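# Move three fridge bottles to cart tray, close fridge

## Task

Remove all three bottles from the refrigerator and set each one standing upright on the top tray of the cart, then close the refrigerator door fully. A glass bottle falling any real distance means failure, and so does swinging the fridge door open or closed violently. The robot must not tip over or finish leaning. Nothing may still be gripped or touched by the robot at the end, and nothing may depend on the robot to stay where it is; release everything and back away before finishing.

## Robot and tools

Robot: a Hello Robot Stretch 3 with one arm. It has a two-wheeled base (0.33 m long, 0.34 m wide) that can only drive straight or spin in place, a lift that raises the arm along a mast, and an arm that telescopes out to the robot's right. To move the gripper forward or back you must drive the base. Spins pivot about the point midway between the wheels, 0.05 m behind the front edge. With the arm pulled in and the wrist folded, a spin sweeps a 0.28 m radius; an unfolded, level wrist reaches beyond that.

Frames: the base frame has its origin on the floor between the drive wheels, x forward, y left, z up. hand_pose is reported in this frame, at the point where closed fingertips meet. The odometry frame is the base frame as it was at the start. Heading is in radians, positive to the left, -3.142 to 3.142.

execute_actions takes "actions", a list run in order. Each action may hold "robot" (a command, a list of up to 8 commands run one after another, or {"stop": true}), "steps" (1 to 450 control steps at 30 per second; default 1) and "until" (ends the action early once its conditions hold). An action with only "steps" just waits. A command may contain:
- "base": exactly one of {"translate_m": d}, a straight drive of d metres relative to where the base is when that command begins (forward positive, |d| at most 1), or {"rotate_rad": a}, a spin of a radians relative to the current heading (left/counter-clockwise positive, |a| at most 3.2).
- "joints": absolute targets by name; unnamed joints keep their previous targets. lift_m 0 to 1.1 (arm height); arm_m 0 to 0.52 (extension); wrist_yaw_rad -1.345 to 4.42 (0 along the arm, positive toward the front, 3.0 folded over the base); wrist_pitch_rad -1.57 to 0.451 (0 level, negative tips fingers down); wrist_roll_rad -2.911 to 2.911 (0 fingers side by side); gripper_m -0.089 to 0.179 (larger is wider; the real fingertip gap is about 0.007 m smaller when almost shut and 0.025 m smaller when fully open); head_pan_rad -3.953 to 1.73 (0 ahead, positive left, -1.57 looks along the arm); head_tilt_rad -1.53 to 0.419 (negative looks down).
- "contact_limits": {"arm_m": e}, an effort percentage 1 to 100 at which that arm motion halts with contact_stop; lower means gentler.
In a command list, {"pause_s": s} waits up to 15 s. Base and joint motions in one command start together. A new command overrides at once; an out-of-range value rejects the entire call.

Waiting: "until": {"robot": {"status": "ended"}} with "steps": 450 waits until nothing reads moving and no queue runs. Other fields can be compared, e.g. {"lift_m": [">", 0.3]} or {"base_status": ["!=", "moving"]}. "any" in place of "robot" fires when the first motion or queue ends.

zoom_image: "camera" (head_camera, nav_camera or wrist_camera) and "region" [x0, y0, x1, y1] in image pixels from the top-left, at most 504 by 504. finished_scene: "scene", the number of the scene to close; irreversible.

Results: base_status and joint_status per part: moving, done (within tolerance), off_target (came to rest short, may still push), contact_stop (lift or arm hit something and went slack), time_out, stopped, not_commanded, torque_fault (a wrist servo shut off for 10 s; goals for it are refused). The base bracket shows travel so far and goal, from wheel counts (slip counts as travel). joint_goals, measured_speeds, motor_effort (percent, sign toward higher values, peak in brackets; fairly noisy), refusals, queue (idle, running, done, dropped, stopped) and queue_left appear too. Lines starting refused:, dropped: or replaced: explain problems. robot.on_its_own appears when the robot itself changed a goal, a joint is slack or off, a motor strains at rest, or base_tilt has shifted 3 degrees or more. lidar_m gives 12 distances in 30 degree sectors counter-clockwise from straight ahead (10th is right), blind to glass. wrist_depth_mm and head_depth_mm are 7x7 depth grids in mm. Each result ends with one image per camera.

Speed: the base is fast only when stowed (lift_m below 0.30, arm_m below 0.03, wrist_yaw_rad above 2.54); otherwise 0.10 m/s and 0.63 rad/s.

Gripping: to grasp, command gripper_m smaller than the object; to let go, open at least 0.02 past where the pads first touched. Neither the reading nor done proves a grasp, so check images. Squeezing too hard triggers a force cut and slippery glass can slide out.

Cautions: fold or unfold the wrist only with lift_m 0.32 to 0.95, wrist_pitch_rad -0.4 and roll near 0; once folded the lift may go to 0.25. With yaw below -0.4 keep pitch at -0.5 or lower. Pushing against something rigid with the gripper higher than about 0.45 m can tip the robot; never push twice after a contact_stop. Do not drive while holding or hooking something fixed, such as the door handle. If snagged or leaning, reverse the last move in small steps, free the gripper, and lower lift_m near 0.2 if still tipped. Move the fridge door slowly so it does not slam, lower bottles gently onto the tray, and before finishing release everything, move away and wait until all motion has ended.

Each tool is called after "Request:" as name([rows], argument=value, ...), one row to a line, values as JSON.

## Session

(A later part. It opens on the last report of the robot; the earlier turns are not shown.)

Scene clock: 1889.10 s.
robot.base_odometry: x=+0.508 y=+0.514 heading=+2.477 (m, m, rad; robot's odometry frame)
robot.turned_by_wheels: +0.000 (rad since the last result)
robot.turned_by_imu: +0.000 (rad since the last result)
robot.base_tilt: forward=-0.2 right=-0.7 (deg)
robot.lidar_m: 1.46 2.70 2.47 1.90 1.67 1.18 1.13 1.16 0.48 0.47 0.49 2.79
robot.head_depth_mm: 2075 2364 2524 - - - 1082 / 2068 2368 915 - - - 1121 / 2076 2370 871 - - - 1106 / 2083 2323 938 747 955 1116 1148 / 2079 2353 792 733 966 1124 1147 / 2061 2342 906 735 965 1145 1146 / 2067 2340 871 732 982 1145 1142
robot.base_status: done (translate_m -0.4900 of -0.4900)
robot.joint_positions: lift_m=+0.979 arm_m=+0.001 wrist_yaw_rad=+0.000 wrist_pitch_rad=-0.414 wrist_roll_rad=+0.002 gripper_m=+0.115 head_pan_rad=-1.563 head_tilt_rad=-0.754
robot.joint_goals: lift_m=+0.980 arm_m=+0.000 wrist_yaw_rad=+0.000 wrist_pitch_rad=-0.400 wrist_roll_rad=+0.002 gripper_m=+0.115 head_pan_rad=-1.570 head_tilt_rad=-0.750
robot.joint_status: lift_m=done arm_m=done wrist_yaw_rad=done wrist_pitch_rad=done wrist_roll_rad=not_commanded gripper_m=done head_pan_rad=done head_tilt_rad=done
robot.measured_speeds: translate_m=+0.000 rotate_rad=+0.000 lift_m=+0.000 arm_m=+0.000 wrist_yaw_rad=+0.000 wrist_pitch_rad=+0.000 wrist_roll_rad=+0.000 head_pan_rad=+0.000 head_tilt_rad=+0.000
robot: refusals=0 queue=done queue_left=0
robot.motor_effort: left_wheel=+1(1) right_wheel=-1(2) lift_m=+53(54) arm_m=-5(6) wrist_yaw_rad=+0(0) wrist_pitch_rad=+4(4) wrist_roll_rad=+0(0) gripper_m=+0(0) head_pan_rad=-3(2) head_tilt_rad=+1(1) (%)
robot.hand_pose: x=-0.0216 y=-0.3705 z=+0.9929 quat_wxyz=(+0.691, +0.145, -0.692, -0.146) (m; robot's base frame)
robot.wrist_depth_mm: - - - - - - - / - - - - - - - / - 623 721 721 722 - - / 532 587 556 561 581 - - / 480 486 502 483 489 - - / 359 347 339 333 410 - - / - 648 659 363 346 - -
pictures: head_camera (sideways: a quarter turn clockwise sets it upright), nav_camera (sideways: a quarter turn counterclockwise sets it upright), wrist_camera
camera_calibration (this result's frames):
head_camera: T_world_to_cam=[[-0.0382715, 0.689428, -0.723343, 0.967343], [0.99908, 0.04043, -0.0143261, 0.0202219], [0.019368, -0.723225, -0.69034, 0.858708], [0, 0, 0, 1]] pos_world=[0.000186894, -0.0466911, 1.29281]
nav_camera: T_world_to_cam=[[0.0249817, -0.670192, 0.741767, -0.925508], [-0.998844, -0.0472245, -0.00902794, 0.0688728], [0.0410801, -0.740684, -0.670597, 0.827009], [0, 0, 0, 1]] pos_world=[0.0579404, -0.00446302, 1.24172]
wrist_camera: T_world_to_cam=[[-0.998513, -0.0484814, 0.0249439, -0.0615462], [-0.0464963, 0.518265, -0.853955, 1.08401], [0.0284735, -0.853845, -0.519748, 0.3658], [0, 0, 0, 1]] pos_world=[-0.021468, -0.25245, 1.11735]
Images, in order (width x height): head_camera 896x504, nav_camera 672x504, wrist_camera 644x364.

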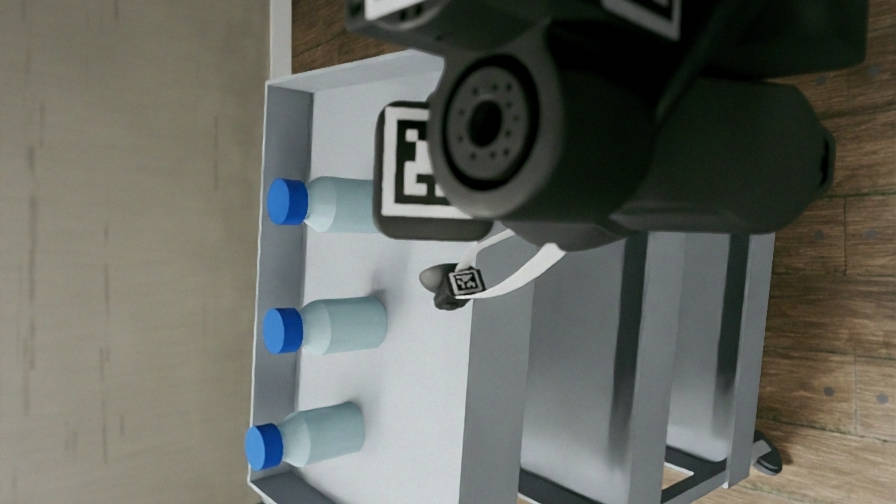

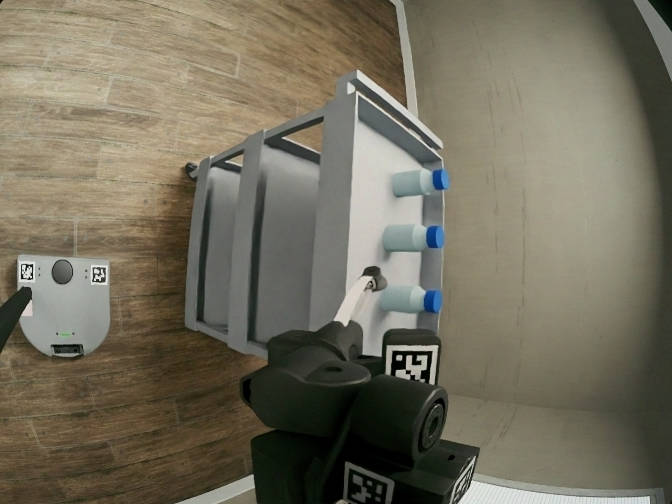

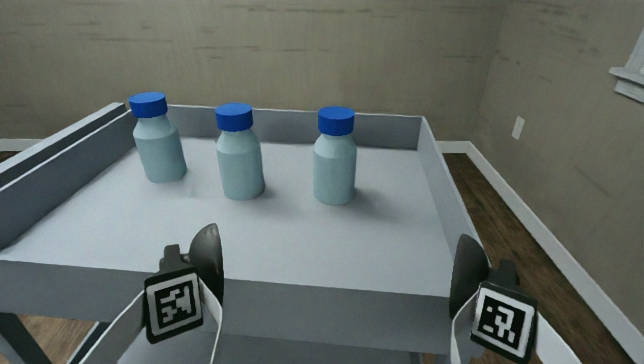

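Request:
execute_actions([
  {"robot": {"base": {"translate_m": 1.0}, "joints": {"lift_m": 0.40, "wrist_yaw_rad": 1.57, "gripper_m": 0.0, "head_pan_rad": 0.25, "head_tilt_rad": -0.55}}, "steps": 450, "until": {"robot": {"status": "ended"}}},
])

Scene clock: 2020.33 s.
robot.base_odometry: x=-0.279 y=+1.131 heading=+2.477 (m, m, rad; robot's odometry frame)
robot.turned_by_wheels: +0.000 (rad since the last result)
robot.turned_by_imu: +0.004 (rad since the last result)
robot.base_tilt: forward=-0.2 right=-0.7 (deg)
robot.lidar_m: 1.05 0.49 2.21 2.40 2.46 2.23 2.13 0.76 0.83 2.37 2.43 1.73
robot.head_depth_mm: 1198 1313 1341 1522 1494 1425 1251 / 1220 1333 1332 1521 1635 1459 1249 / 1056 1260 1232 1454 1638 1486 1250 / 782 867 968 1100 1273 1412 1249 / 554 595 640 696 760 839 936 / 428 452 479 525 590 684 1159 / 372 408 456 542 1688 1488 1241
robot.base_status: done (translate_m +1.0000 of +1.0000)
robot.joint_positions: lift_m=+0.401 arm_m=+0.001 wrist_yaw_rad=+1.568 wrist_pitch_rad=-0.415 wrist_roll_rad=+0.002 gripper_m=+0.000 head_pan_rad=+0.243 head_tilt_rad=-0.557
robot.joint_goals: lift_m=+0.400 arm_m=+0.000 wrist_yaw_rad=+1.570 wrist_pitch_rad=-0.400 wrist_roll_rad=+0.002 gripper_m=+0.000 head_pan_rad=+0.250 head_tilt_rad=-0.550
robot.joint_status: lift_m=done arm_m=done wrist_yaw_rad=done wrist_pitch_rad=done wrist_roll_rad=not_commanded gripper_m=done head_pan_rad=done head_tilt_rad=done
robot.measured_speeds: translate_m=+0.000 rotate_rad=+0.000 lift_m=+0.000 arm_m=+0.000 wrist_yaw_rad=+0.000 wrist_pitch_rad=+0.000 wrist_roll_rad=+0.000 head_pan_rad=+0.000 head_tilt_rad=+0.000
robot: refusals=0 queue=done queue_left=0
robot.motor_effort: left_wheel=+0(8) right_wheel=-2(2) lift_m=+20(53) arm_m=-4(4) wrist_yaw_rad=+1(1) wrist_pitch_rad=+4(4) wrist_roll_rad=+0(0) gripper_m=-2(81) head_pan_rad=+3(36) head_tilt_rad=+2(17) (%)
robot.hand_pose: x=+0.2034 y=-0.1464 z=+0.4139 quat_wxyz=(+0.593, +0.592, -0.387, +0.385) (m; robot's base frame)
robot.wrist_depth_mm: 463 691 - - - - - / 465 679 - - - - - / 469 694 - - - - - / 461 700 - - - - - / 486 689 817 854 843 826 825 / 554 663 684 - 696 679 689 / 571 585 588 567 569 590 590
pictures: head_camera (sideways: a quarter turn clockwise sets it upright), nav_camera (sideways: a quarter turn counterclockwise sets it upright), wrist_camera
camera_calibration (this result's frames):
head_camera: T_world_to_cam=[[-0.510686, -0.160554, -0.844643, 1.12835], [-0.26885, 0.962964, -0.0204935, 0.0359901], [0.816651, 0.216617, -0.534937, 0.651684], [0, 0, 0, 1]] pos_world=[0.0537077, 0.00533761, 1.3024]
nav_camera: T_world_to_cam=[[0.491933, 0.142367, 0.858914, -1.08108], [0.279724, -0.96008, -0.00107235, 0.0507175], [0.824474, 0.240786, -0.512118, 0.616062], [0, 0, 0, 1]] pos_world=[0.0097025, 0.0542636, 1.2441]
wrist_camera: T_world_to_cam=[[0.0460177, -0.99863, 0.0249117, -0.163111], [-0.518947, -0.0452075, -0.85361, 0.49734], [0.853567, 0.0263533, -0.520316, 0.2111], [0, 0, 0, 1]] pos_world=[0.0854112, -0.145968, 0.538436]
Images, in order (width x height): head_camera 896x504, nav_camera 672x504, wrist_camera 644x364.

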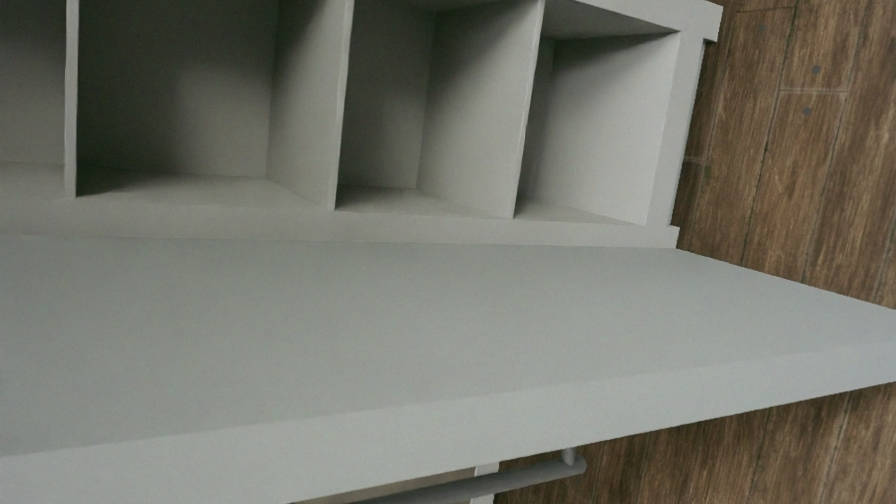

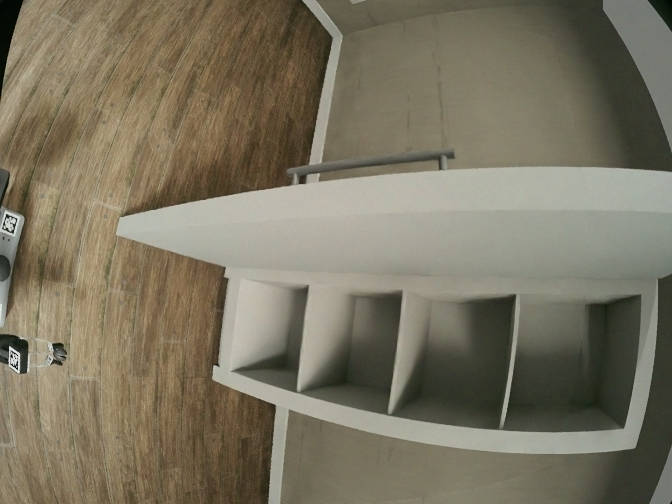

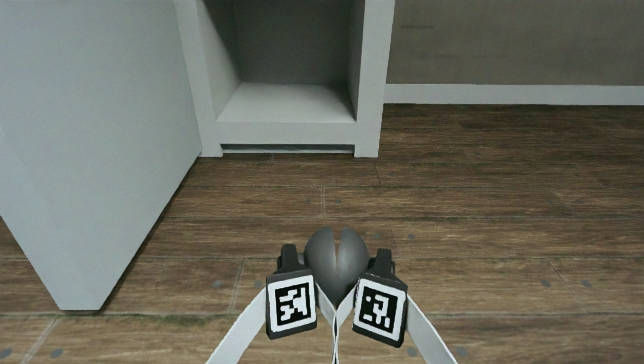

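Request:
execute_actions([
  {"robot": [{"base": {"rotate_rad": 1.182}, "joints": {"head_pan_rad": -1.2, "head_tilt_rad": -0.9}}, {"base": {"translate_m": 0.2}}], "steps": 300, "until": {"robot": {"status": "ended"}}},
])

Scene clock: 2091.07 s.
robot.base_odometry: x=-0.453 y=+1.032 heading=-2.625 (m, m, rad; robot's odometry frame)
robot.turned_by_wheels: +1.182 (rad since the last result)
robot.turned_by_imu: +1.205 (rad since the last result)
robot.base_tilt: forward=-0.2 right=-0.7 (deg)
robot.lidar_m: 2.26 2.22 1.88 2.24 2.21 0.94 1.10 2.55 2.05 1.10 0.36 1.65
robot.head_depth_mm: 1044 1268 1273 1550 1430 1242 1107 / 1043 1402 1318 1555 1424 1244 1142 / 1044 1402 1318 1563 1425 1248 1144 / 945 1360 1237 1540 1404 1229 1145 / 377 360 416 506 646 1183 1085 / 290 328 392 561 1430 1250 1111 / 293 1505 1778 1638 1432 1251 1109
robot.base_status: done (translate_m +0.2000 of +0.2000)
robot.joint_positions: lift_m=+0.401 arm_m=+0.001 wrist_yaw_rad=+1.568 wrist_pitch_rad=-0.415 wrist_roll_rad=+0.002 gripper_m=+0.000 head_pan_rad=-1.193 head_tilt_rad=-0.889
robot.joint_goals: lift_m=+0.400 arm_m=+0.000 wrist_yaw_rad=+1.570 wrist_pitch_rad=-0.400 wrist_roll_rad=+0.002 gripper_m=+0.000 head_pan_rad=-1.200 head_tilt_rad=-0.900
robot.joint_status: lift_m=done arm_m=done wrist_yaw_rad=done wrist_pitch_rad=done wrist_roll_rad=not_commanded gripper_m=done head_pan_rad=done head_tilt_rad=done
robot.measured_speeds: translate_m=+0.000 rotate_rad=+0.000 lift_m=+0.000 arm_m=+0.000 wrist_yaw_rad=+0.000 wrist_pitch_rad=+0.000 wrist_roll_rad=+0.000 head_pan_rad=+0.000 head_tilt_rad=+0.000
robot: refusals=0 queue=done queue_left=0
robot.motor_effort: left_wheel=-2(7) right_wheel=+0(4) lift_m=+20(20) arm_m=-4(5) wrist_yaw_rad=+1(1) wrist_pitch_rad=+5(5) wrist_roll_rad=+0(0) gripper_m=-2(2) head_pan_rad=-2(36) head_tilt_rad=-5(22) (%)
robot.hand_pose: x=+0.2034 y=-0.1463 z=+0.4139 quat_wxyz=(+0.593, +0.592, -0.387, +0.385) (m; robot's base frame)
robot.wrist_depth_mm: - - - - - - - / - - - - - - - / - - - - - - - / - - 997 - - - 177 / 827 804 818 860 832 834 181 / 663 677 672 - 695 683 186 / 584 582 592 569 567 558 193
pictures: head_camera (sideways: a quarter turn clockwise sets it upright), nav_camera (sideways: a quarter turn counterclockwise sets it upright), wrist_camera
camera_calibration (this result's frames):
head_camera: T_world_to_cam=[[-0.318627, 0.713457, -0.624064, 0.839685], [0.916195, 0.400614, -0.00978122, 0.0148085], [0.24303, -0.574881, -0.781312, 0.975649], [0, 0, 0, 1]] pos_world=[0.0168669, -0.0441293, 1.28645]
nav_camera: T_world_to_cam=[[0.300257, -0.702797, 0.644921, -0.800982], [-0.914697, -0.403887, -0.0142744, 0.0751878], [0.270507, -0.585621, -0.764116, 0.947236], [0, 0, 0, 1]] pos_world=[0.0530406, 0.0221617, 1.24144]
wrist_camera: T_world_to_cam=[[0.0462229, -0.99862, 0.0249119, -0.163112], [-0.518938, -0.0453144, -0.85361, 0.497324], [0.853561, 0.0265286, -0.520316, 0.211125], [0, 0, 0, 1]] pos_world=[0.0854112, -0.145952, 0.538436]
Images, in order (width x height): head_camera 896x504, nav_camera 672x504, wrist_camera 644x364.

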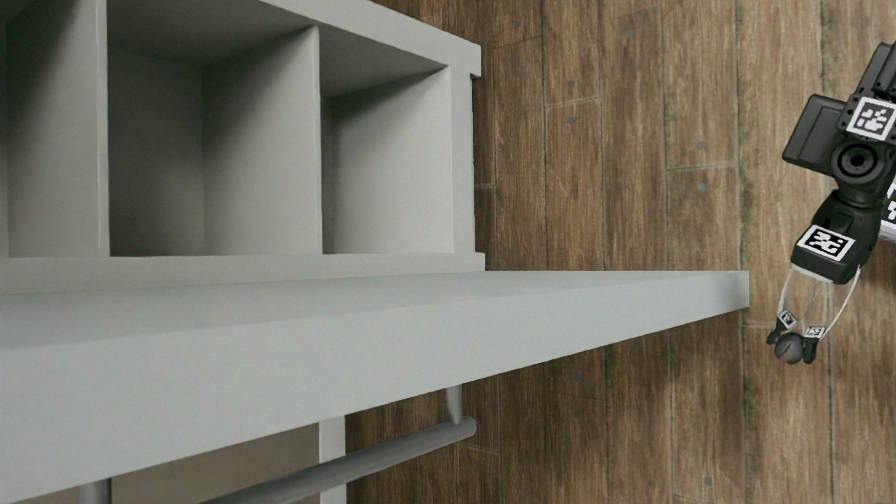

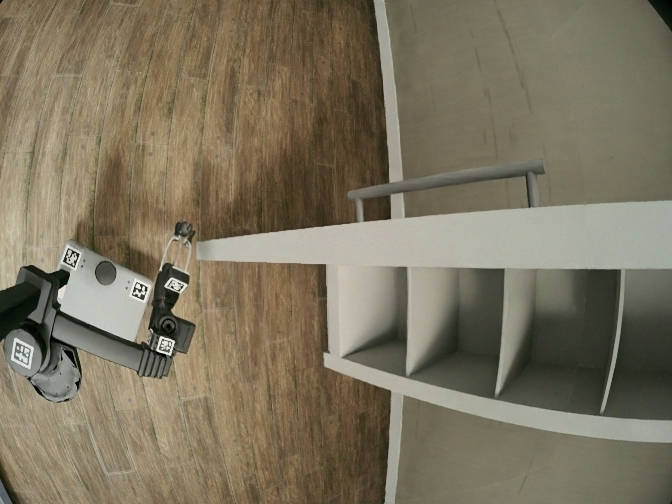

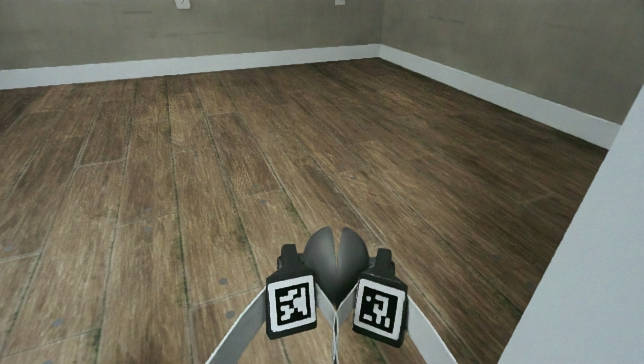

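Request:
execute_actions([
  {"robot": {"base": {"translate_m": 0.2}}, "steps": 300, "until": {"robot": {"status": "ended"}}},
])

Scene clock: 2123.87 s.
robot.base_odometry: x=-0.627 y=+0.933 heading=-2.624 (m, m, rad; robot's odometry frame)
robot.turned_by_wheels: +0.000 (rad since the last result)
robot.turned_by_imu: +0.001 (rad since the last result)
robot.base_tilt: forward=-0.2 right=-0.7 (deg)
robot.lidar_m: 2.08 2.04 1.74 2.33 2.30 1.13 1.22 2.74 1.93 0.29 0.47 1.57
robot.head_depth_mm: - - 297 360 1396 1240 1103 / 340 346 336 376 476 1204 1140 / 601 463 474 558 673 816 1105 / 1282 1472 1737 1632 1421 1249 1139 / 1269 1489 1778 1668 1430 1248 1087 / 1271 1491 1786 1678 1428 1247 1106 / 1269 1477 1783 1675 1429 1251 1112
robot.base_status: done (translate_m +0.2000 of +0.2000)
robot.joint_positions: lift_m=+0.401 arm_m=+0.001 wrist_yaw_rad=+1.568 wrist_pitch_rad=-0.415 wrist_roll_rad=+0.002 gripper_m=+0.000 head_pan_rad=-1.193 head_tilt_rad=-0.889
robot.joint_goals: lift_m=+0.400 arm_m=+0.000 wrist_yaw_rad=+1.570 wrist_pitch_rad=-0.400 wrist_roll_rad=+0.002 gripper_m=+0.000 head_pan_rad=-1.200 head_tilt_rad=-0.900
robot.joint_status: lift_m=done arm_m=done wrist_yaw_rad=done wrist_pitch_rad=done wrist_roll_rad=not_commanded gripper_m=done head_pan_rad=done head_tilt_rad=done
robot.measured_speeds: translate_m=+0.000 rotate_rad=+0.000 lift_m=+0.000 arm_m=+0.000 wrist_yaw_rad=+0.000 wrist_pitch_rad=+0.000 wrist_roll_rad=+0.000 head_pan_rad=+0.000 head_tilt_rad=+0.000
robot: refusals=0 queue=done queue_left=0
robot.motor_effort: left_wheel=-2(4) right_wheel=+0(3) lift_m=+21(20) arm_m=-4(4) wrist_yaw_rad=+1(2) wrist_pitch_rad=+5(5) wrist_roll_rad=+0(0) gripper_m=-2(2) head_pan_rad=-3(2) head_tilt_rad=-5(5) (%)
robot.hand_pose: x=+0.2034 y=-0.1463 z=+0.4139 quat_wxyz=(+0.593, +0.592, -0.387, +0.385) (m; robot's base frame)
robot.wrist_depth_mm: - - - - - - - / - - - - - - - / - - - - - - - / - 999 - - - - - / 806 819 803 861 814 832 822 / 679 679 683 - 694 679 696 / 584 584 588 569 569 593 588
pictures: head_camera (sideways: a quarter turn clockwise sets it upright), nav_camera (sideways: a quarter turn counterclockwise sets it upright), wrist_camera
camera_calibration (this result's frames):
head_camera: T_world_to_cam=[[-0.31861, 0.713467, -0.624061, 0.839681], [0.916205, 0.400591, -0.00978109, 0.0148083], [0.243015, -0.574884, -0.781314, 0.975652], [0, 0, 0, 1]] pos_world=[0.0168658, -0.0441295, 1.28645]
nav_camera: T_world_to_cam=[[0.300241, -0.702806, 0.644918, -0.800978], [-0.914707, -0.403864, -0.0142746, 0.075188], [0.270492, -0.585625, -0.764119, 0.947239], [0, 0, 0, 1]] pos_world=[0.0530411, 0.0221607, 1.24144]
wrist_camera: T_world_to_cam=[[0.046223, -0.99862, 0.0249121, -0.163112], [-0.518938, -0.0453146, -0.85361, 0.497324], [0.853561, 0.0265286, -0.520316, 0.211125], [0, 0, 0, 1]] pos_world=[0.0854112, -0.145952, 0.538436]
Images, in order (width x height): head_camera 896x504, nav_camera 672x504, wrist_camera 644x364.

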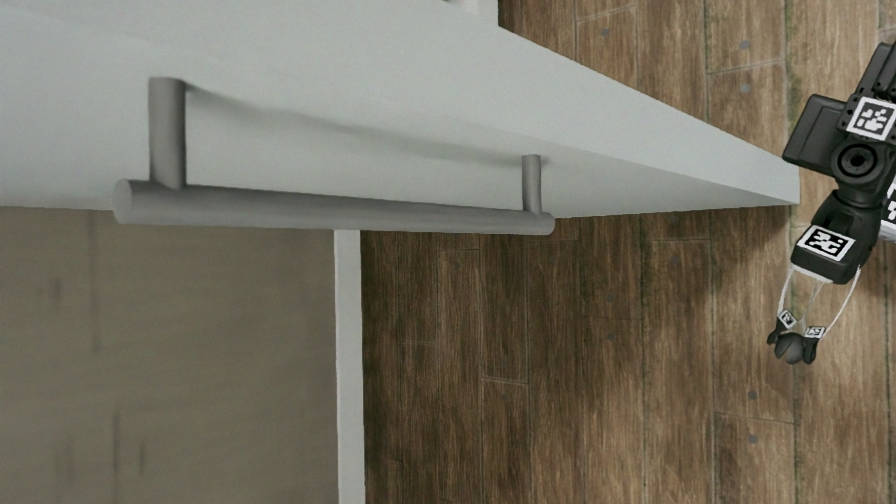

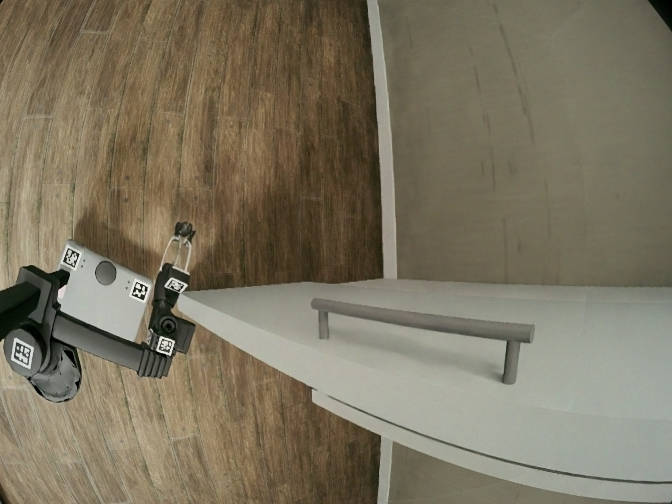

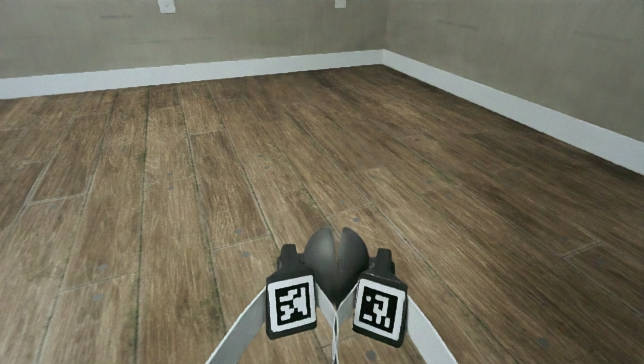

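Request:
execute_actions([
  {"robot": [{"base": {"translate_m": 0.08}}, {"base": {"rotate_rad": 0.356}, "joints": {"lift_m": 0.36}}, {"joints": {"wrist_yaw_rad": -0.2, "head_pan_rad": -1.75, "head_tilt_rad": -0.95}}], "steps": 300, "until": {"robot": {"status": "ended"}}},
])

Scene clock: 2195.07 s.
robot.base_odometry: x=-0.696 y=+0.893 heading=-2.269 (m, m, rad; robot's odometry frame)
robot.turned_by_wheels: +0.356 (rad since the last result)
robot.turned_by_imu: +0.363 (rad since the last result)
robot.base_tilt: forward=-0.2 right=-0.7 (deg)
robot.lidar_m: 1.97 1.70 2.47 2.31 1.35 1.21 2.80 2.24 0.28 0.46 1.46 1.88
robot.head_depth_mm: - 294 313 384 1347 1217 1096 / 321 352 383 429 532 1183 1132 / 438 524 444 507 713 935 - / 642 763 941 1209 1349 1246 - / 1254 1488 1760 1601 1391 1230 1098 / 1249 1456 1756 1596 1402 1229 1092 / 1218 1427 1712 1601 1396 1232 1100
robot.base_status: done (rotate_rad +0.3559 of +0.3560)
robot.joint_positions: lift_m=+0.361 arm_m=+0.001 wrist_yaw_rad=-0.198 wrist_pitch_rad=-0.415 wrist_roll_rad=+0.002 gripper_m=+0.000 head_pan_rad=-1.743 head_tilt_rad=-0.938
robot.joint_goals: lift_m=+0.360 arm_m=+0.000 wrist_yaw_rad=-0.200 wrist_pitch_rad=-0.400 wrist_roll_rad=+0.002 gripper_m=+0.000 head_pan_rad=-1.750 head_tilt_rad=-0.950
robot.joint_status: lift_m=done arm_m=done wrist_yaw_rad=done wrist_pitch_rad=done wrist_roll_rad=not_commanded gripper_m=done head_pan_rad=done head_tilt_rad=done
robot.measured_speeds: translate_m=+0.000 rotate_rad=+0.000 lift_m=+0.000 arm_m=+0.000 wrist_yaw_rad=+0.000 wrist_pitch_rad=+0.000 wrist_roll_rad=+0.000 head_pan_rad=+0.000 head_tilt_rad=+0.000
robot: refusals=0 queue=done queue_left=0
robot.motor_effort: left_wheel=-2(7) right_wheel=+1(4) lift_m=+20(21) arm_m=-4(4) wrist_yaw_rad=-1(3) wrist_pitch_rad=+5(5) wrist_roll_rad=+0(0) gripper_m=-2(2) head_pan_rad=-3(28) head_tilt_rad=-5(11) (%)
robot.hand_pose: x=-0.0657 y=-0.3660 z=+0.3738 quat_wxyz=(+0.674, +0.077, -0.703, -0.214) (m; robot's base frame)
robot.wrist_depth_mm: - - - 360 175 116 86 / - - - 387 182 118 88 / - - - 416 189 122 90 / 933 945 925 455 195 125 91 / 738 741 754 544 203 128 93 / 623 616 624 - 191 131 95 / 539 542 540 512 224 134 96
pictures: head_camera (sideways: a quarter turn clockwise sets it upright), nav_camera (sideways: a quarter turn counterclockwise sets it upright), wrist_camera
camera_calibration (this result's frames):
head_camera: T_world_to_cam=[[0.106146, 0.804071, -0.584981, 0.786173], [0.990587, -0.136645, -0.00807698, 0.0121354], [-0.0864291, -0.578617, -0.811007, 1.01627], [0, 0, 0, 1]] pos_world=[-0.00763555, -0.0424509, 1.28419]
nav_camera: T_world_to_cam=[[-0.116419, -0.786413, 0.606632, -0.748552], [-0.990818, 0.134239, -0.0161261, 0.0780619], [-0.0687519, -0.602939, -0.79482, 0.989228], [0, 0, 0, 1]] pos_world=[0.0582107, -0.00270586, 1.24161]
wrist_camera: T_world_to_cam=[[-0.988594, 0.148535, 0.0248984, -0.0171828], [0.0563459, 0.518083, -0.853473, 0.557455], [-0.13967, -0.842335, -0.520542, 0.0426529], [0, 0, 0, 1]] pos_world=[-0.0424398, -0.250327, 0.498403]
Images, in order (width x height): head_camera 896x504, nav_camera 672x504, wrist_camera 644x364.

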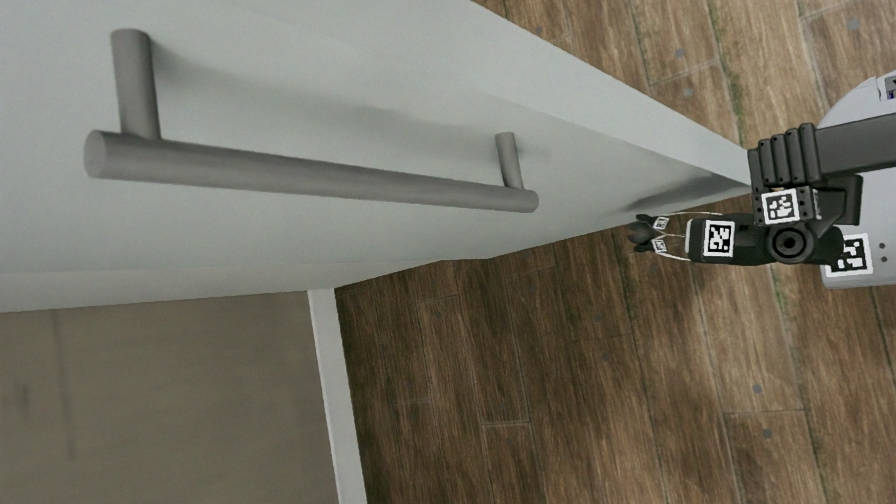

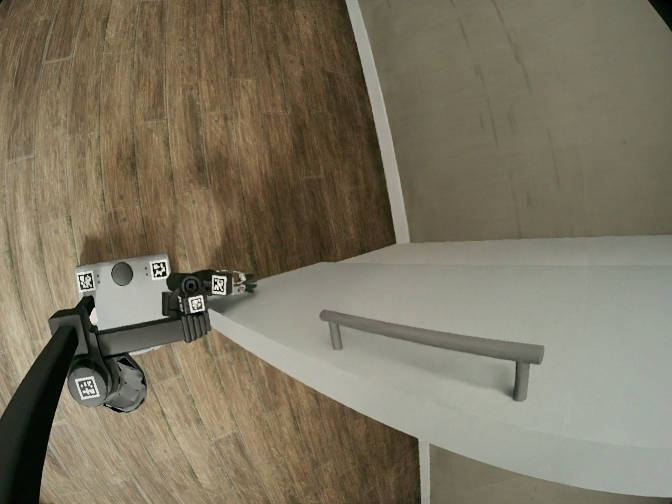

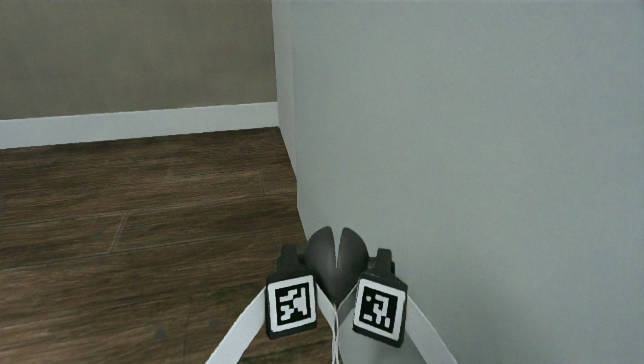

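Request:
execute_actions([
  {"robot": [{"base": {"translate_m": 0.05}}, {"joints": {"arm_m": 0.15}, "contact_limits": {"arm_m": 25}}], "steps": 300, "until": {"robot": {"status": "ended"}}},
])

Scene clock: 2251.87 s.
robot.base_odometry: x=-0.728 y=+0.855 heading=-2.269 (m, m, rad; robot's odometry frame)
robot.turned_by_wheels: +0.000 (rad since the last result)
robot.turned_by_imu: +0.001 (rad since the last result)
robot.base_tilt: forward=-0.2 right=-0.7 (deg)
robot.lidar_m: 1.92 1.65 2.47 2.32 1.42 1.24 2.85 2.24 0.31 0.60 1.46 1.88
robot.head_depth_mm: 343 348 392 435 543 1223 1097 / 433 471 495 499 633 898 1130 / 577 644 732 842 951 1161 - / 1001 1186 1451 1535 1420 1199 1134 / 1274 1484 1763 1611 1385 1234 1098 / 1244 1449 1749 1599 1395 1229 1100 / 1217 1415 1683 1611 1386 1228 1100
robot.base_status: done (translate_m +0.0500 of +0.0500)
robot.joint_positions: lift_m=+0.361 arm_m=+0.150 wrist_yaw_rad=-0.199 wrist_pitch_rad=-0.415 wrist_roll_rad=+0.002 gripper_m=+0.000 head_pan_rad=-1.743 head_tilt_rad=-0.938
robot.joint_goals: lift_m=+0.360 arm_m=+0.150 wrist_yaw_rad=-0.200 wrist_pitch_rad=-0.400 wrist_roll_rad=+0.002 gripper_m=+0.000 head_pan_rad=-1.750 head_tilt_rad=-0.950
robot.joint_status: lift_m=done arm_m=done wrist_yaw_rad=done wrist_pitch_rad=done wrist_roll_rad=not_commanded gripper_m=done head_pan_rad=done head_tilt_rad=done
robot.measured_speeds: translate_m=+0.000 rotate_rad=+0.000 lift_m=+0.000 arm_m=+0.000 wrist_yaw_rad=+0.000 wrist_pitch_rad=+0.000 wrist_roll_rad=+0.000 head_pan_rad=+0.000 head_tilt_rad=+0.000
robot: refusals=0 queue=done queue_left=0
robot.motor_effort: left_wheel=-2(5) right_wheel=+0(2) lift_m=+20(20) arm_m=+3(3) wrist_yaw_rad=-1(2) wrist_pitch_rad=+5(5) wrist_roll_rad=+0(0) gripper_m=-2(2) head_pan_rad=-3(3) head_tilt_rad=-5(5) (%)
robot.contact_limits: arm_m 25 (drawing in: default 34, maximum 55; extending or still: default 45, maximum 74)
robot.hand_pose: x=-0.0659 y=-0.5150 z=+0.3738 quat_wxyz=(+0.673, +0.076, -0.703, -0.214) (m; robot's base frame)
robot.wrist_depth_mm: 832 879 931 630 246 164 122 / 896 950 - 678 257 167 124 / 963 - - 730 267 171 126 / 927 940 947 780 276 175 128 / 741 752 754 734 286 179 131 / 643 616 634 - 269 185 133 / 541 540 540 521 312 189 135
pictures: head_camera (sideways: a quarter turn clockwise sets it upright), nav_camera (sideways: a quarter turn counterclockwise sets it upright), wrist_camera
camera_calibration (this result's frames):
head_camera: T_world_to_cam=[[0.106399, 0.804145, -0.584834, 0.78598], [0.990548, -0.136932, -0.00807064, 0.0121274], [-0.0865725, -0.578447, -0.811113, 1.01641], [0, 0, 0, 1]] pos_world=[-0.00764737, -0.0424437, 1.28419]
nav_camera: T_world_to_cam=[[-0.116667, -0.786487, 0.606487, -0.748363], [-0.990778, 0.134531, -0.0161329, 0.0780705], [-0.0689029, -0.602776, -0.79493, 0.989372], [0, 0, 0, 1]] pos_world=[0.0582118, -0.00271026, 1.24161]
wrist_camera: T_world_to_cam=[[-0.988438, 0.149566, 0.0248988, 0.0052691], [0.0568859, 0.518023, -0.853473, 0.634689], [-0.140549, -0.842189, -0.520542, -0.0829057], [0, 0, 0, 1]] pos_world=[-0.042549, -0.399394, 0.498403]
Images, in order (width x height): head_camera 896x504, nav_camera 672x504, wrist_camera 644x364.

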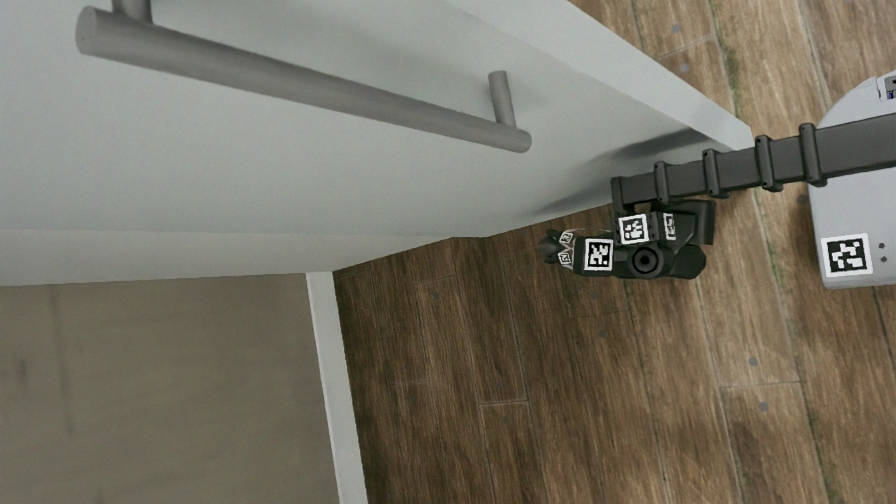

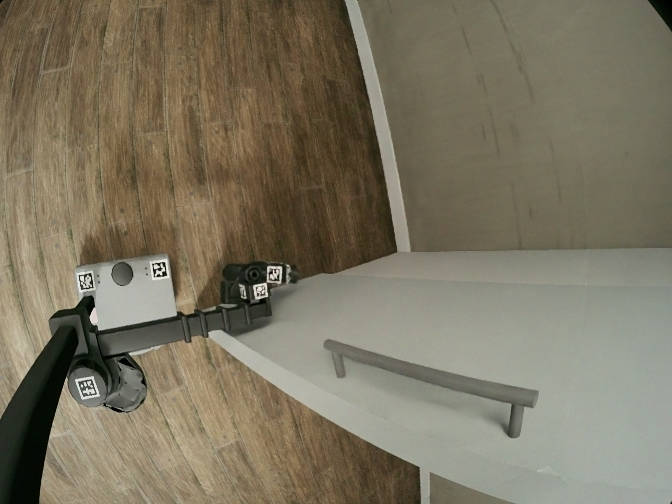

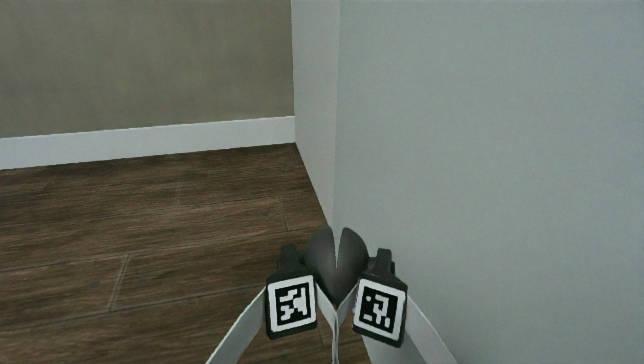

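Request:
execute_actions([
  {"robot": {"base": {"translate_m": -0.06}}, "steps": 200, "until": {"robot": {"status": "ended"}}},
])

Scene clock: 2270.40 s.
robot.base_odometry: x=-0.690 y=+0.901 heading=-2.269 (m, m, rad; robot's odometry frame)
robot.turned_by_wheels: +0.000 (rad since the last result)
robot.turned_by_imu: +0.000 (rad since the last result)
robot.base_tilt: forward=-0.2 right=-0.7 (deg)
robot.lidar_m: 1.98 1.70 2.47 2.31 1.33 1.19 2.79 2.23 0.29 0.46 1.46 1.89
robot.head_depth_mm: - 299 317 386 1335 1228 1094 / 322 354 393 438 545 1182 1133 / 434 497 359 509 719 1097 - / 614 727 895 1154 1347 1201 1132 / 1240 1471 1763 1605 1388 1231 1102 / 1248 1457 1746 1603 1387 1234 1099 / 1228 1426 1699 1616 1397 1232 1099
robot.base_status: done (translate_m -0.0600 of -0.0600)
robot.joint_positions: lift_m=+0.361 arm_m=+0.150 wrist_yaw_rad=-0.199 wrist_pitch_rad=-0.415 wrist_roll_rad=+0.002 gripper_m=+0.000 head_pan_rad=-1.743 head_tilt_rad=-0.939
robot.joint_goals: lift_m=+0.360 arm_m=+0.150 wrist_yaw_rad=-0.200 wrist_pitch_rad=-0.400 wrist_roll_rad=+0.002 gripper_m=+0.000 head_pan_rad=-1.750 head_tilt_rad=-0.950
robot.joint_status: lift_m=done arm_m=done wrist_yaw_rad=done wrist_pitch_rad=done wrist_roll_rad=not_commanded gripper_m=done head_pan_rad=done head_tilt_rad=done
robot.measured_speeds: translate_m=+0.000 rotate_rad=+0.000 lift_m=+0.000 arm_m=+0.000 wrist_yaw_rad=+0.000 wrist_pitch_rad=+0.000 wrist_roll_rad=+0.000 head_pan_rad=+0.000 head_tilt_rad=+0.000
robot: refusals=0 queue=done queue_left=0
robot.motor_effort: left_wheel=-1(7) right_wheel=+0(7) lift_m=+21(21) arm_m=+3(3) wrist_yaw_rad=-1(1) wrist_pitch_rad=+5(5) wrist_roll_rad=+0(1) gripper_m=-2(2) head_pan_rad=-3(3) head_tilt_rad=-4(5) (%)
robot.contact_limits: arm_m 25 (drawing in: default 34, maximum 55; extending or still: default 45, maximum 74)
robot.hand_pose: x=-0.0660 y=-0.5150 z=+0.3738 quat_wxyz=(+0.673, +0.076, -0.703, -0.214) (m; robot's base frame)
robot.wrist_depth_mm: 843 881 938 282 146 99 75 / 921 950 - 304 152 102 76 / 995 - - 329 158 104 78 / 921 933 928 358 164 107 79 / 752 747 763 423 171 110 81 / 621 631 633 - 163 113 82 / 537 540 536 510 189 116 84
pictures: head_camera (sideways: a quarter turn clockwise sets it upright), nav_camera (sideways: a quarter turn counterclockwise sets it upright), wrist_camera
camera_calibration (this result's frames):
head_camera: T_world_to_cam=[[0.106635, 0.804389, -0.584455, 0.785485], [0.990516, -0.137161, -0.00805433, 0.0121063], [-0.0866435, -0.578053, -0.811386, 1.01676], [0, 0, 0, 1]] pos_world=[-0.00765594, -0.0424323, 1.28416]
nav_camera: T_world_to_cam=[[-0.116901, -0.786739, 0.606116, -0.747877], [-0.990745, 0.134771, -0.0161504, 0.078093], [-0.068981, -0.602394, -0.795212, 0.98974], [0, 0, 0, 1]] pos_world=[0.058216, -0.00269478, 1.24162]
wrist_camera: T_world_to_cam=[[-0.988369, 0.150032, 0.0248375, 0.00544162], [0.0571977, 0.518085, -0.853415, 0.63469], [-0.140907, -0.842068, -0.520641, -0.0828593], [0, 0, 0, 1]] pos_world=[-0.0425999, -0.399413, 0.498378]
Images, in order (width x height): head_camera 896x504, nav_camera 672x504, wrist_camera 644x364.

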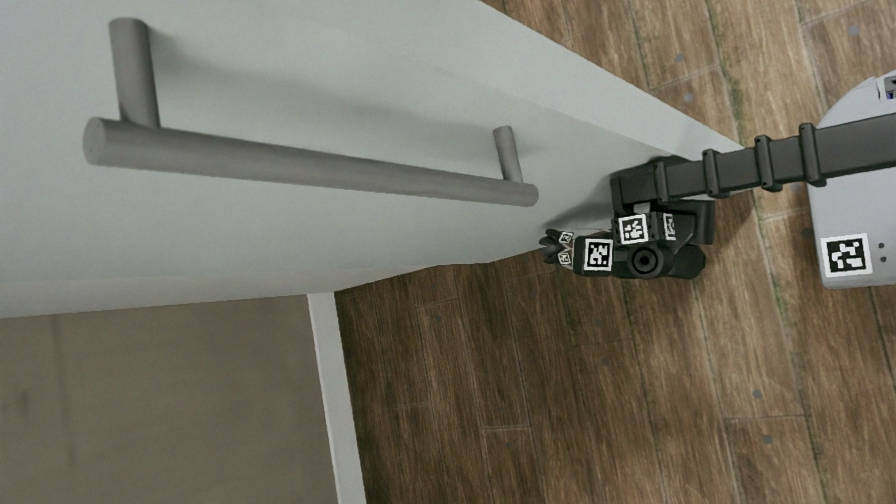

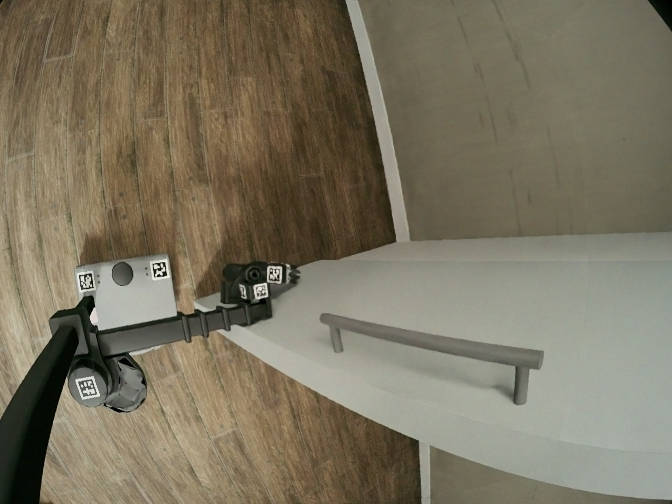

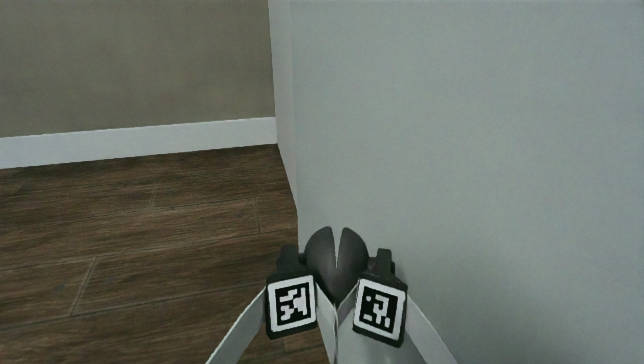

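Request:
execute_actions([
  {"robot": {"base": {"translate_m": -0.05}}, "steps": 200, "until": {"robot": {"status": "ended"}}},
])

Scene clock: 2278.17 s.
robot.base_odometry: x=-0.658 y=+0.939 heading=-2.269 (m, m, rad; robot's odometry frame)
robot.turned_by_wheels: +0.000 (rad since the last result)
robot.turned_by_imu: +0.000 (rad since the last result)
robot.base_tilt: forward=-0.2 right=-0.7 (deg)
robot.lidar_m: 2.03 1.74 2.47 2.31 1.27 1.16 2.74 2.25 0.33 0.51 1.47 1.88
robot.head_depth_mm: 325 341 393 455 623 1223 1091 / 380 424 468 505 654 1170 1133 / 454 518 602 720 869 1169 - / 562 663 810 1041 1325 1190 1136 / 1015 1375 1750 1598 1392 1226 1100 / 1248 1466 1760 1599 1392 1231 1099 / 1225 1421 1711 1614 1399 1228 1103
robot.base_status: done (translate_m -0.0500 of -0.0500)
robot.joint_positions: lift_m=+0.361 arm_m=+0.150 wrist_yaw_rad=-0.198 wrist_pitch_rad=-0.416 wrist_roll_rad=+0.002 gripper_m=+0.000 head_pan_rad=-1.744 head_tilt_rad=-0.939
robot.joint_goals: lift_m=+0.360 arm_m=+0.150 wrist_yaw_rad=-0.200 wrist_pitch_rad=-0.400 wrist_roll_rad=+0.002 gripper_m=+0.000 head_pan_rad=-1.750 head_tilt_rad=-0.950
robot.joint_status: lift_m=done arm_m=done wrist_yaw_rad=done wrist_pitch_rad=done wrist_roll_rad=not_commanded gripper_m=done head_pan_rad=done head_tilt_rad=done
robot.measured_speeds: translate_m=+0.000 rotate_rad=+0.000 lift_m=+0.000 arm_m=+0.000 wrist_yaw_rad=+0.000 wrist_pitch_rad=+0.000 wrist_roll_rad=+0.000 head_pan_rad=+0.000 head_tilt_rad=+0.000
robot: refusals=0 queue=done queue_left=0
robot.motor_effort: left_wheel=-2(11) right_wheel=+0(12) lift_m=+21(21) arm_m=+1(3) wrist_yaw_rad=-1(5) wrist_pitch_rad=+5(5) wrist_roll_rad=-1(0) gripper_m=-2(3) head_pan_rad=-3(2) head_tilt_rad=-5(5) (%)
robot.contact_limits: arm_m 25 (drawing in: default 34, maximum 55; extending or still: default 45, maximum 74)
robot.hand_pose: x=-0.0657 y=-0.5150 z=+0.3736 quat_wxyz=(+0.673, +0.077, -0.703, -0.214) (m; robot's base frame)
robot.wrist_depth_mm: 837 885 933 234 153 113 90 / 907 984 - 253 160 117 93 / 974 - - 273 169 122 96 / 935 935 962 299 179 127 99 / 740 756 737 339 188 132 102 / 618 620 631 - 184 138 105 / 542 534 531 417 216 144 108
pictures: head_camera (sideways: a quarter turn clockwise sets it upright), nav_camera (sideways: a quarter turn counterclockwise sets it upright), wrist_camera
camera_calibration (this result's frames):
head_camera: T_world_to_cam=[[0.106904, 0.804699, -0.583978, 0.784862], [0.990481, -0.137415, -0.0080338, 0.0120798], [-0.0867122, -0.577561, -0.81173, 1.01721], [0, 0, 0, 1]] pos_world=[-0.00766521, -0.0424185, 1.28414]
nav_camera: T_world_to_cam=[[-0.117167, -0.787059, 0.605648, -0.747266], [-0.990708, 0.135039, -0.0161723, 0.0781213], [-0.0690577, -0.601915, -0.795568, 0.990204], [0, 0, 0, 1]] pos_world=[0.0582214, -0.00267346, 1.24162]
wrist_camera: T_world_to_cam=[[-0.98857, 0.148734, 0.0246525, 0.00514907], [0.0567825, 0.518793, -0.853012, 0.63469], [-0.139662, -0.841862, -0.521309, -0.0824772], [0, 0, 0, 1]] pos_world=[-0.042468, -0.399473, 0.498275]
Images, in order (width x height): head_camera 896x504, nav_camera 672x504, wrist_camera 644x364.

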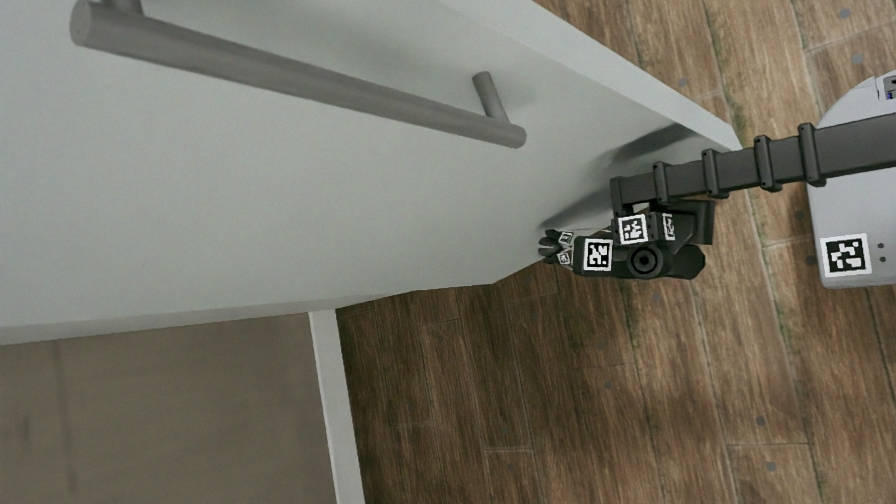

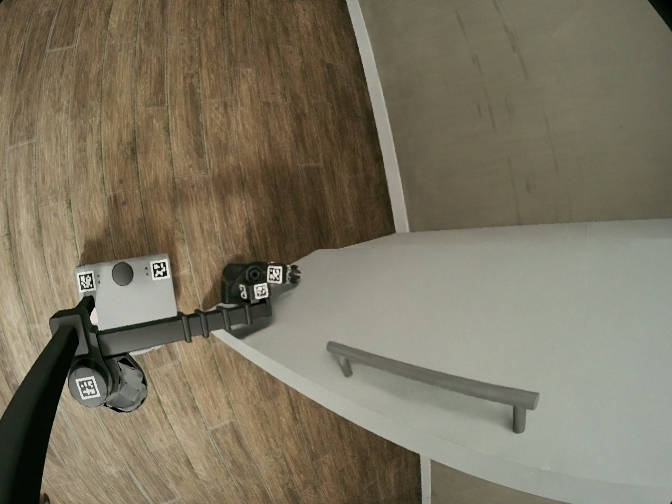

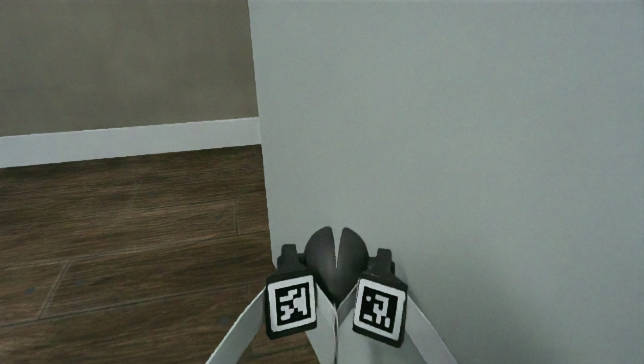

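Request:
execute_actions([
  {"robot": {"base": {"translate_m": -0.08}, "joints": {"arm_m": 0.18}, "contact_limits": {"arm_m": 25}}, "steps": 200, "until": {"robot": {"status": "ended"}}},
])

Scene clock: 2286.70 s.
robot.base_odometry: x=-0.606 y=+1.001 heading=-2.269 (m, m, rad; robot's odometry frame)
robot.turned_by_wheels: +0.000 (rad since the last result)
robot.turned_by_imu: +0.000 (rad since the last result)
robot.base_tilt: forward=-0.2 right=-0.7 (deg)
robot.lidar_m: 2.11 1.81 2.46 2.30 1.16 1.10 2.67 2.25 0.46 0.58 1.48 1.90
robot.head_depth_mm: 419 473 532 634 852 1223 1095 / 457 523 610 729 904 1188 1129 / 505 584 694 854 1059 1199 - / 561 661 805 1028 1284 1209 1133 / 633 762 958 1430 1385 1228 1103 / 1201 1469 1764 1596 1393 1225 1098 / 1233 1431 1712 1604 1389 1229 1102
robot.base_status: done (translate_m -0.0800 of -0.0800)
robot.joint_positions: lift_m=+0.361 arm_m=+0.180 wrist_yaw_rad=-0.198 wrist_pitch_rad=-0.419 wrist_roll_rad=+0.002 gripper_m=+0.000 head_pan_rad=-1.744 head_tilt_rad=-0.939
robot.joint_goals: lift_m=+0.360 arm_m=+0.180 wrist_yaw_rad=-0.200 wrist_pitch_rad=-0.400 wrist_roll_rad=+0.002 gripper_m=+0.000 head_pan_rad=-1.750 head_tilt_rad=-0.950
robot.joint_status: lift_m=done arm_m=done wrist_yaw_rad=done wrist_pitch_rad=done wrist_roll_rad=not_commanded gripper_m=done head_pan_rad=done head_tilt_rad=done
robot.measured_speeds: translate_m=+0.000 rotate_rad=+0.000 lift_m=+0.000 arm_m=+0.000 wrist_yaw_rad=+0.000 wrist_pitch_rad=+0.000 wrist_roll_rad=+0.000 head_pan_rad=+0.000 head_tilt_rad=+0.000
robot: refusals=0 queue=done queue_left=0
robot.motor_effort: left_wheel=-1(6) right_wheel=+0(7) lift_m=+21(21) arm_m=+2(4) wrist_yaw_rad=-2(12) wrist_pitch_rad=+6(6) wrist_roll_rad=-1(1) gripper_m=-2(4) head_pan_rad=-2(3) head_tilt_rad=-4(5) (%)
robot.contact_limits: arm_m 25 (drawing in: default 34, maximum 55; extending or still: default 45, maximum 74)
robot.hand_pose: x=-0.0656 y=-0.5446 z=+0.3730 quat_wxyz=(+0.673, +0.078, -0.703, -0.215) (m; robot's base frame)
robot.wrist_depth_mm: 836 865 280 208 166 138 118 / 892 965 312 226 176 146 123 / 965 1000 351 246 189 153 129 / 925 907 400 268 203 162 135 / 739 754 469 298 218 173 142 / 623 623 593 - 225 184 149 / 533 534 548 380 264 196 158
pictures: head_camera (sideways: a quarter turn clockwise sets it upright), nav_camera (sideways: a quarter turn counterclockwise sets it upright), wrist_camera
camera_calibration (this result's frames):
head_camera: T_world_to_cam=[[0.106904, 0.804699, -0.583978, 0.784862], [0.990481, -0.137415, -0.00803379, 0.0120798], [-0.0867122, -0.57756, -0.81173, 1.01721], [0, 0, 0, 1]] pos_world=[-0.00766521, -0.0424185, 1.28414]
nav_camera: T_world_to_cam=[[-0.117167, -0.787059, 0.605648, -0.747266], [-0.990708, 0.135039, -0.0161723, 0.0781213], [-0.0690576, -0.601915, -0.795568, 0.990204], [0, 0, 0, 1]] pos_world=[0.0582214, -0.00267345, 1.24162]
wrist_camera: T_world_to_cam=[[-0.988588, 0.148636, 0.0245234, 0.00963623], [0.0572075, 0.521003, -0.851636, 0.650269], [-0.13936, -0.840514, -0.52356, -0.106126], [0, 0, 0, 1]] pos_world=[-0.0424637, -0.429425, 0.497993]
Images, in order (width x height): head_camera 896x504, nav_camera 672x504, wrist_camera 644x364.

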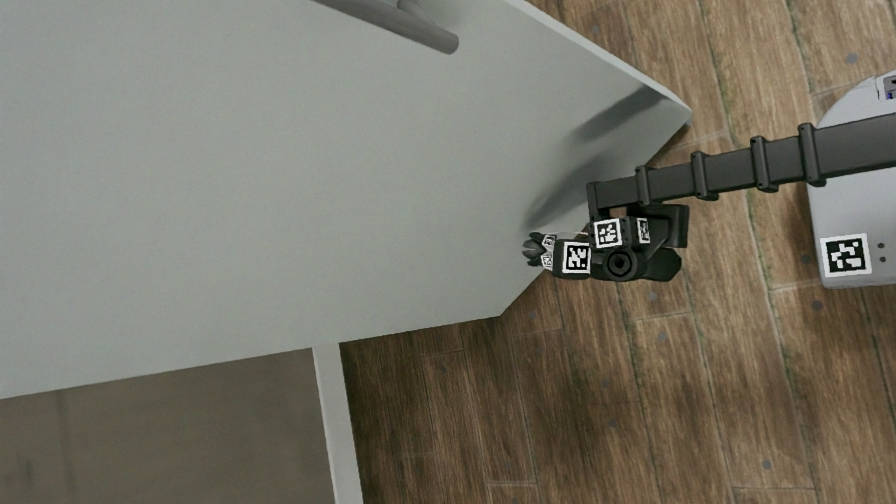

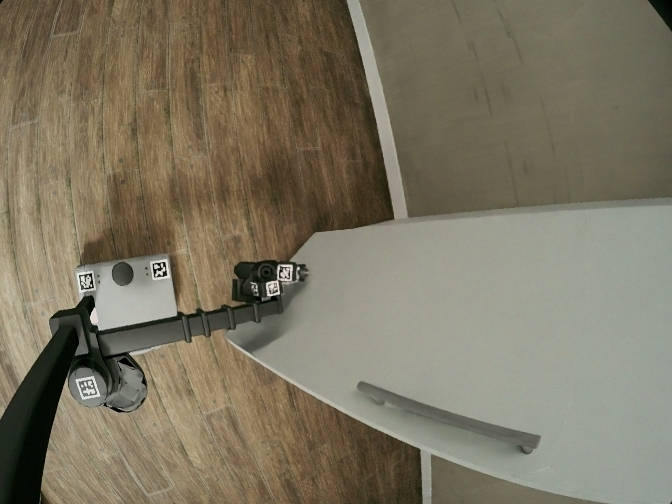

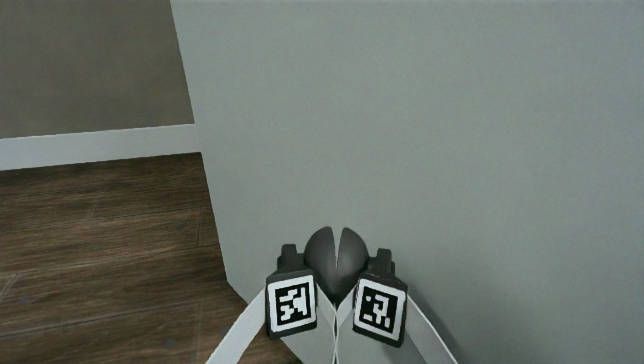

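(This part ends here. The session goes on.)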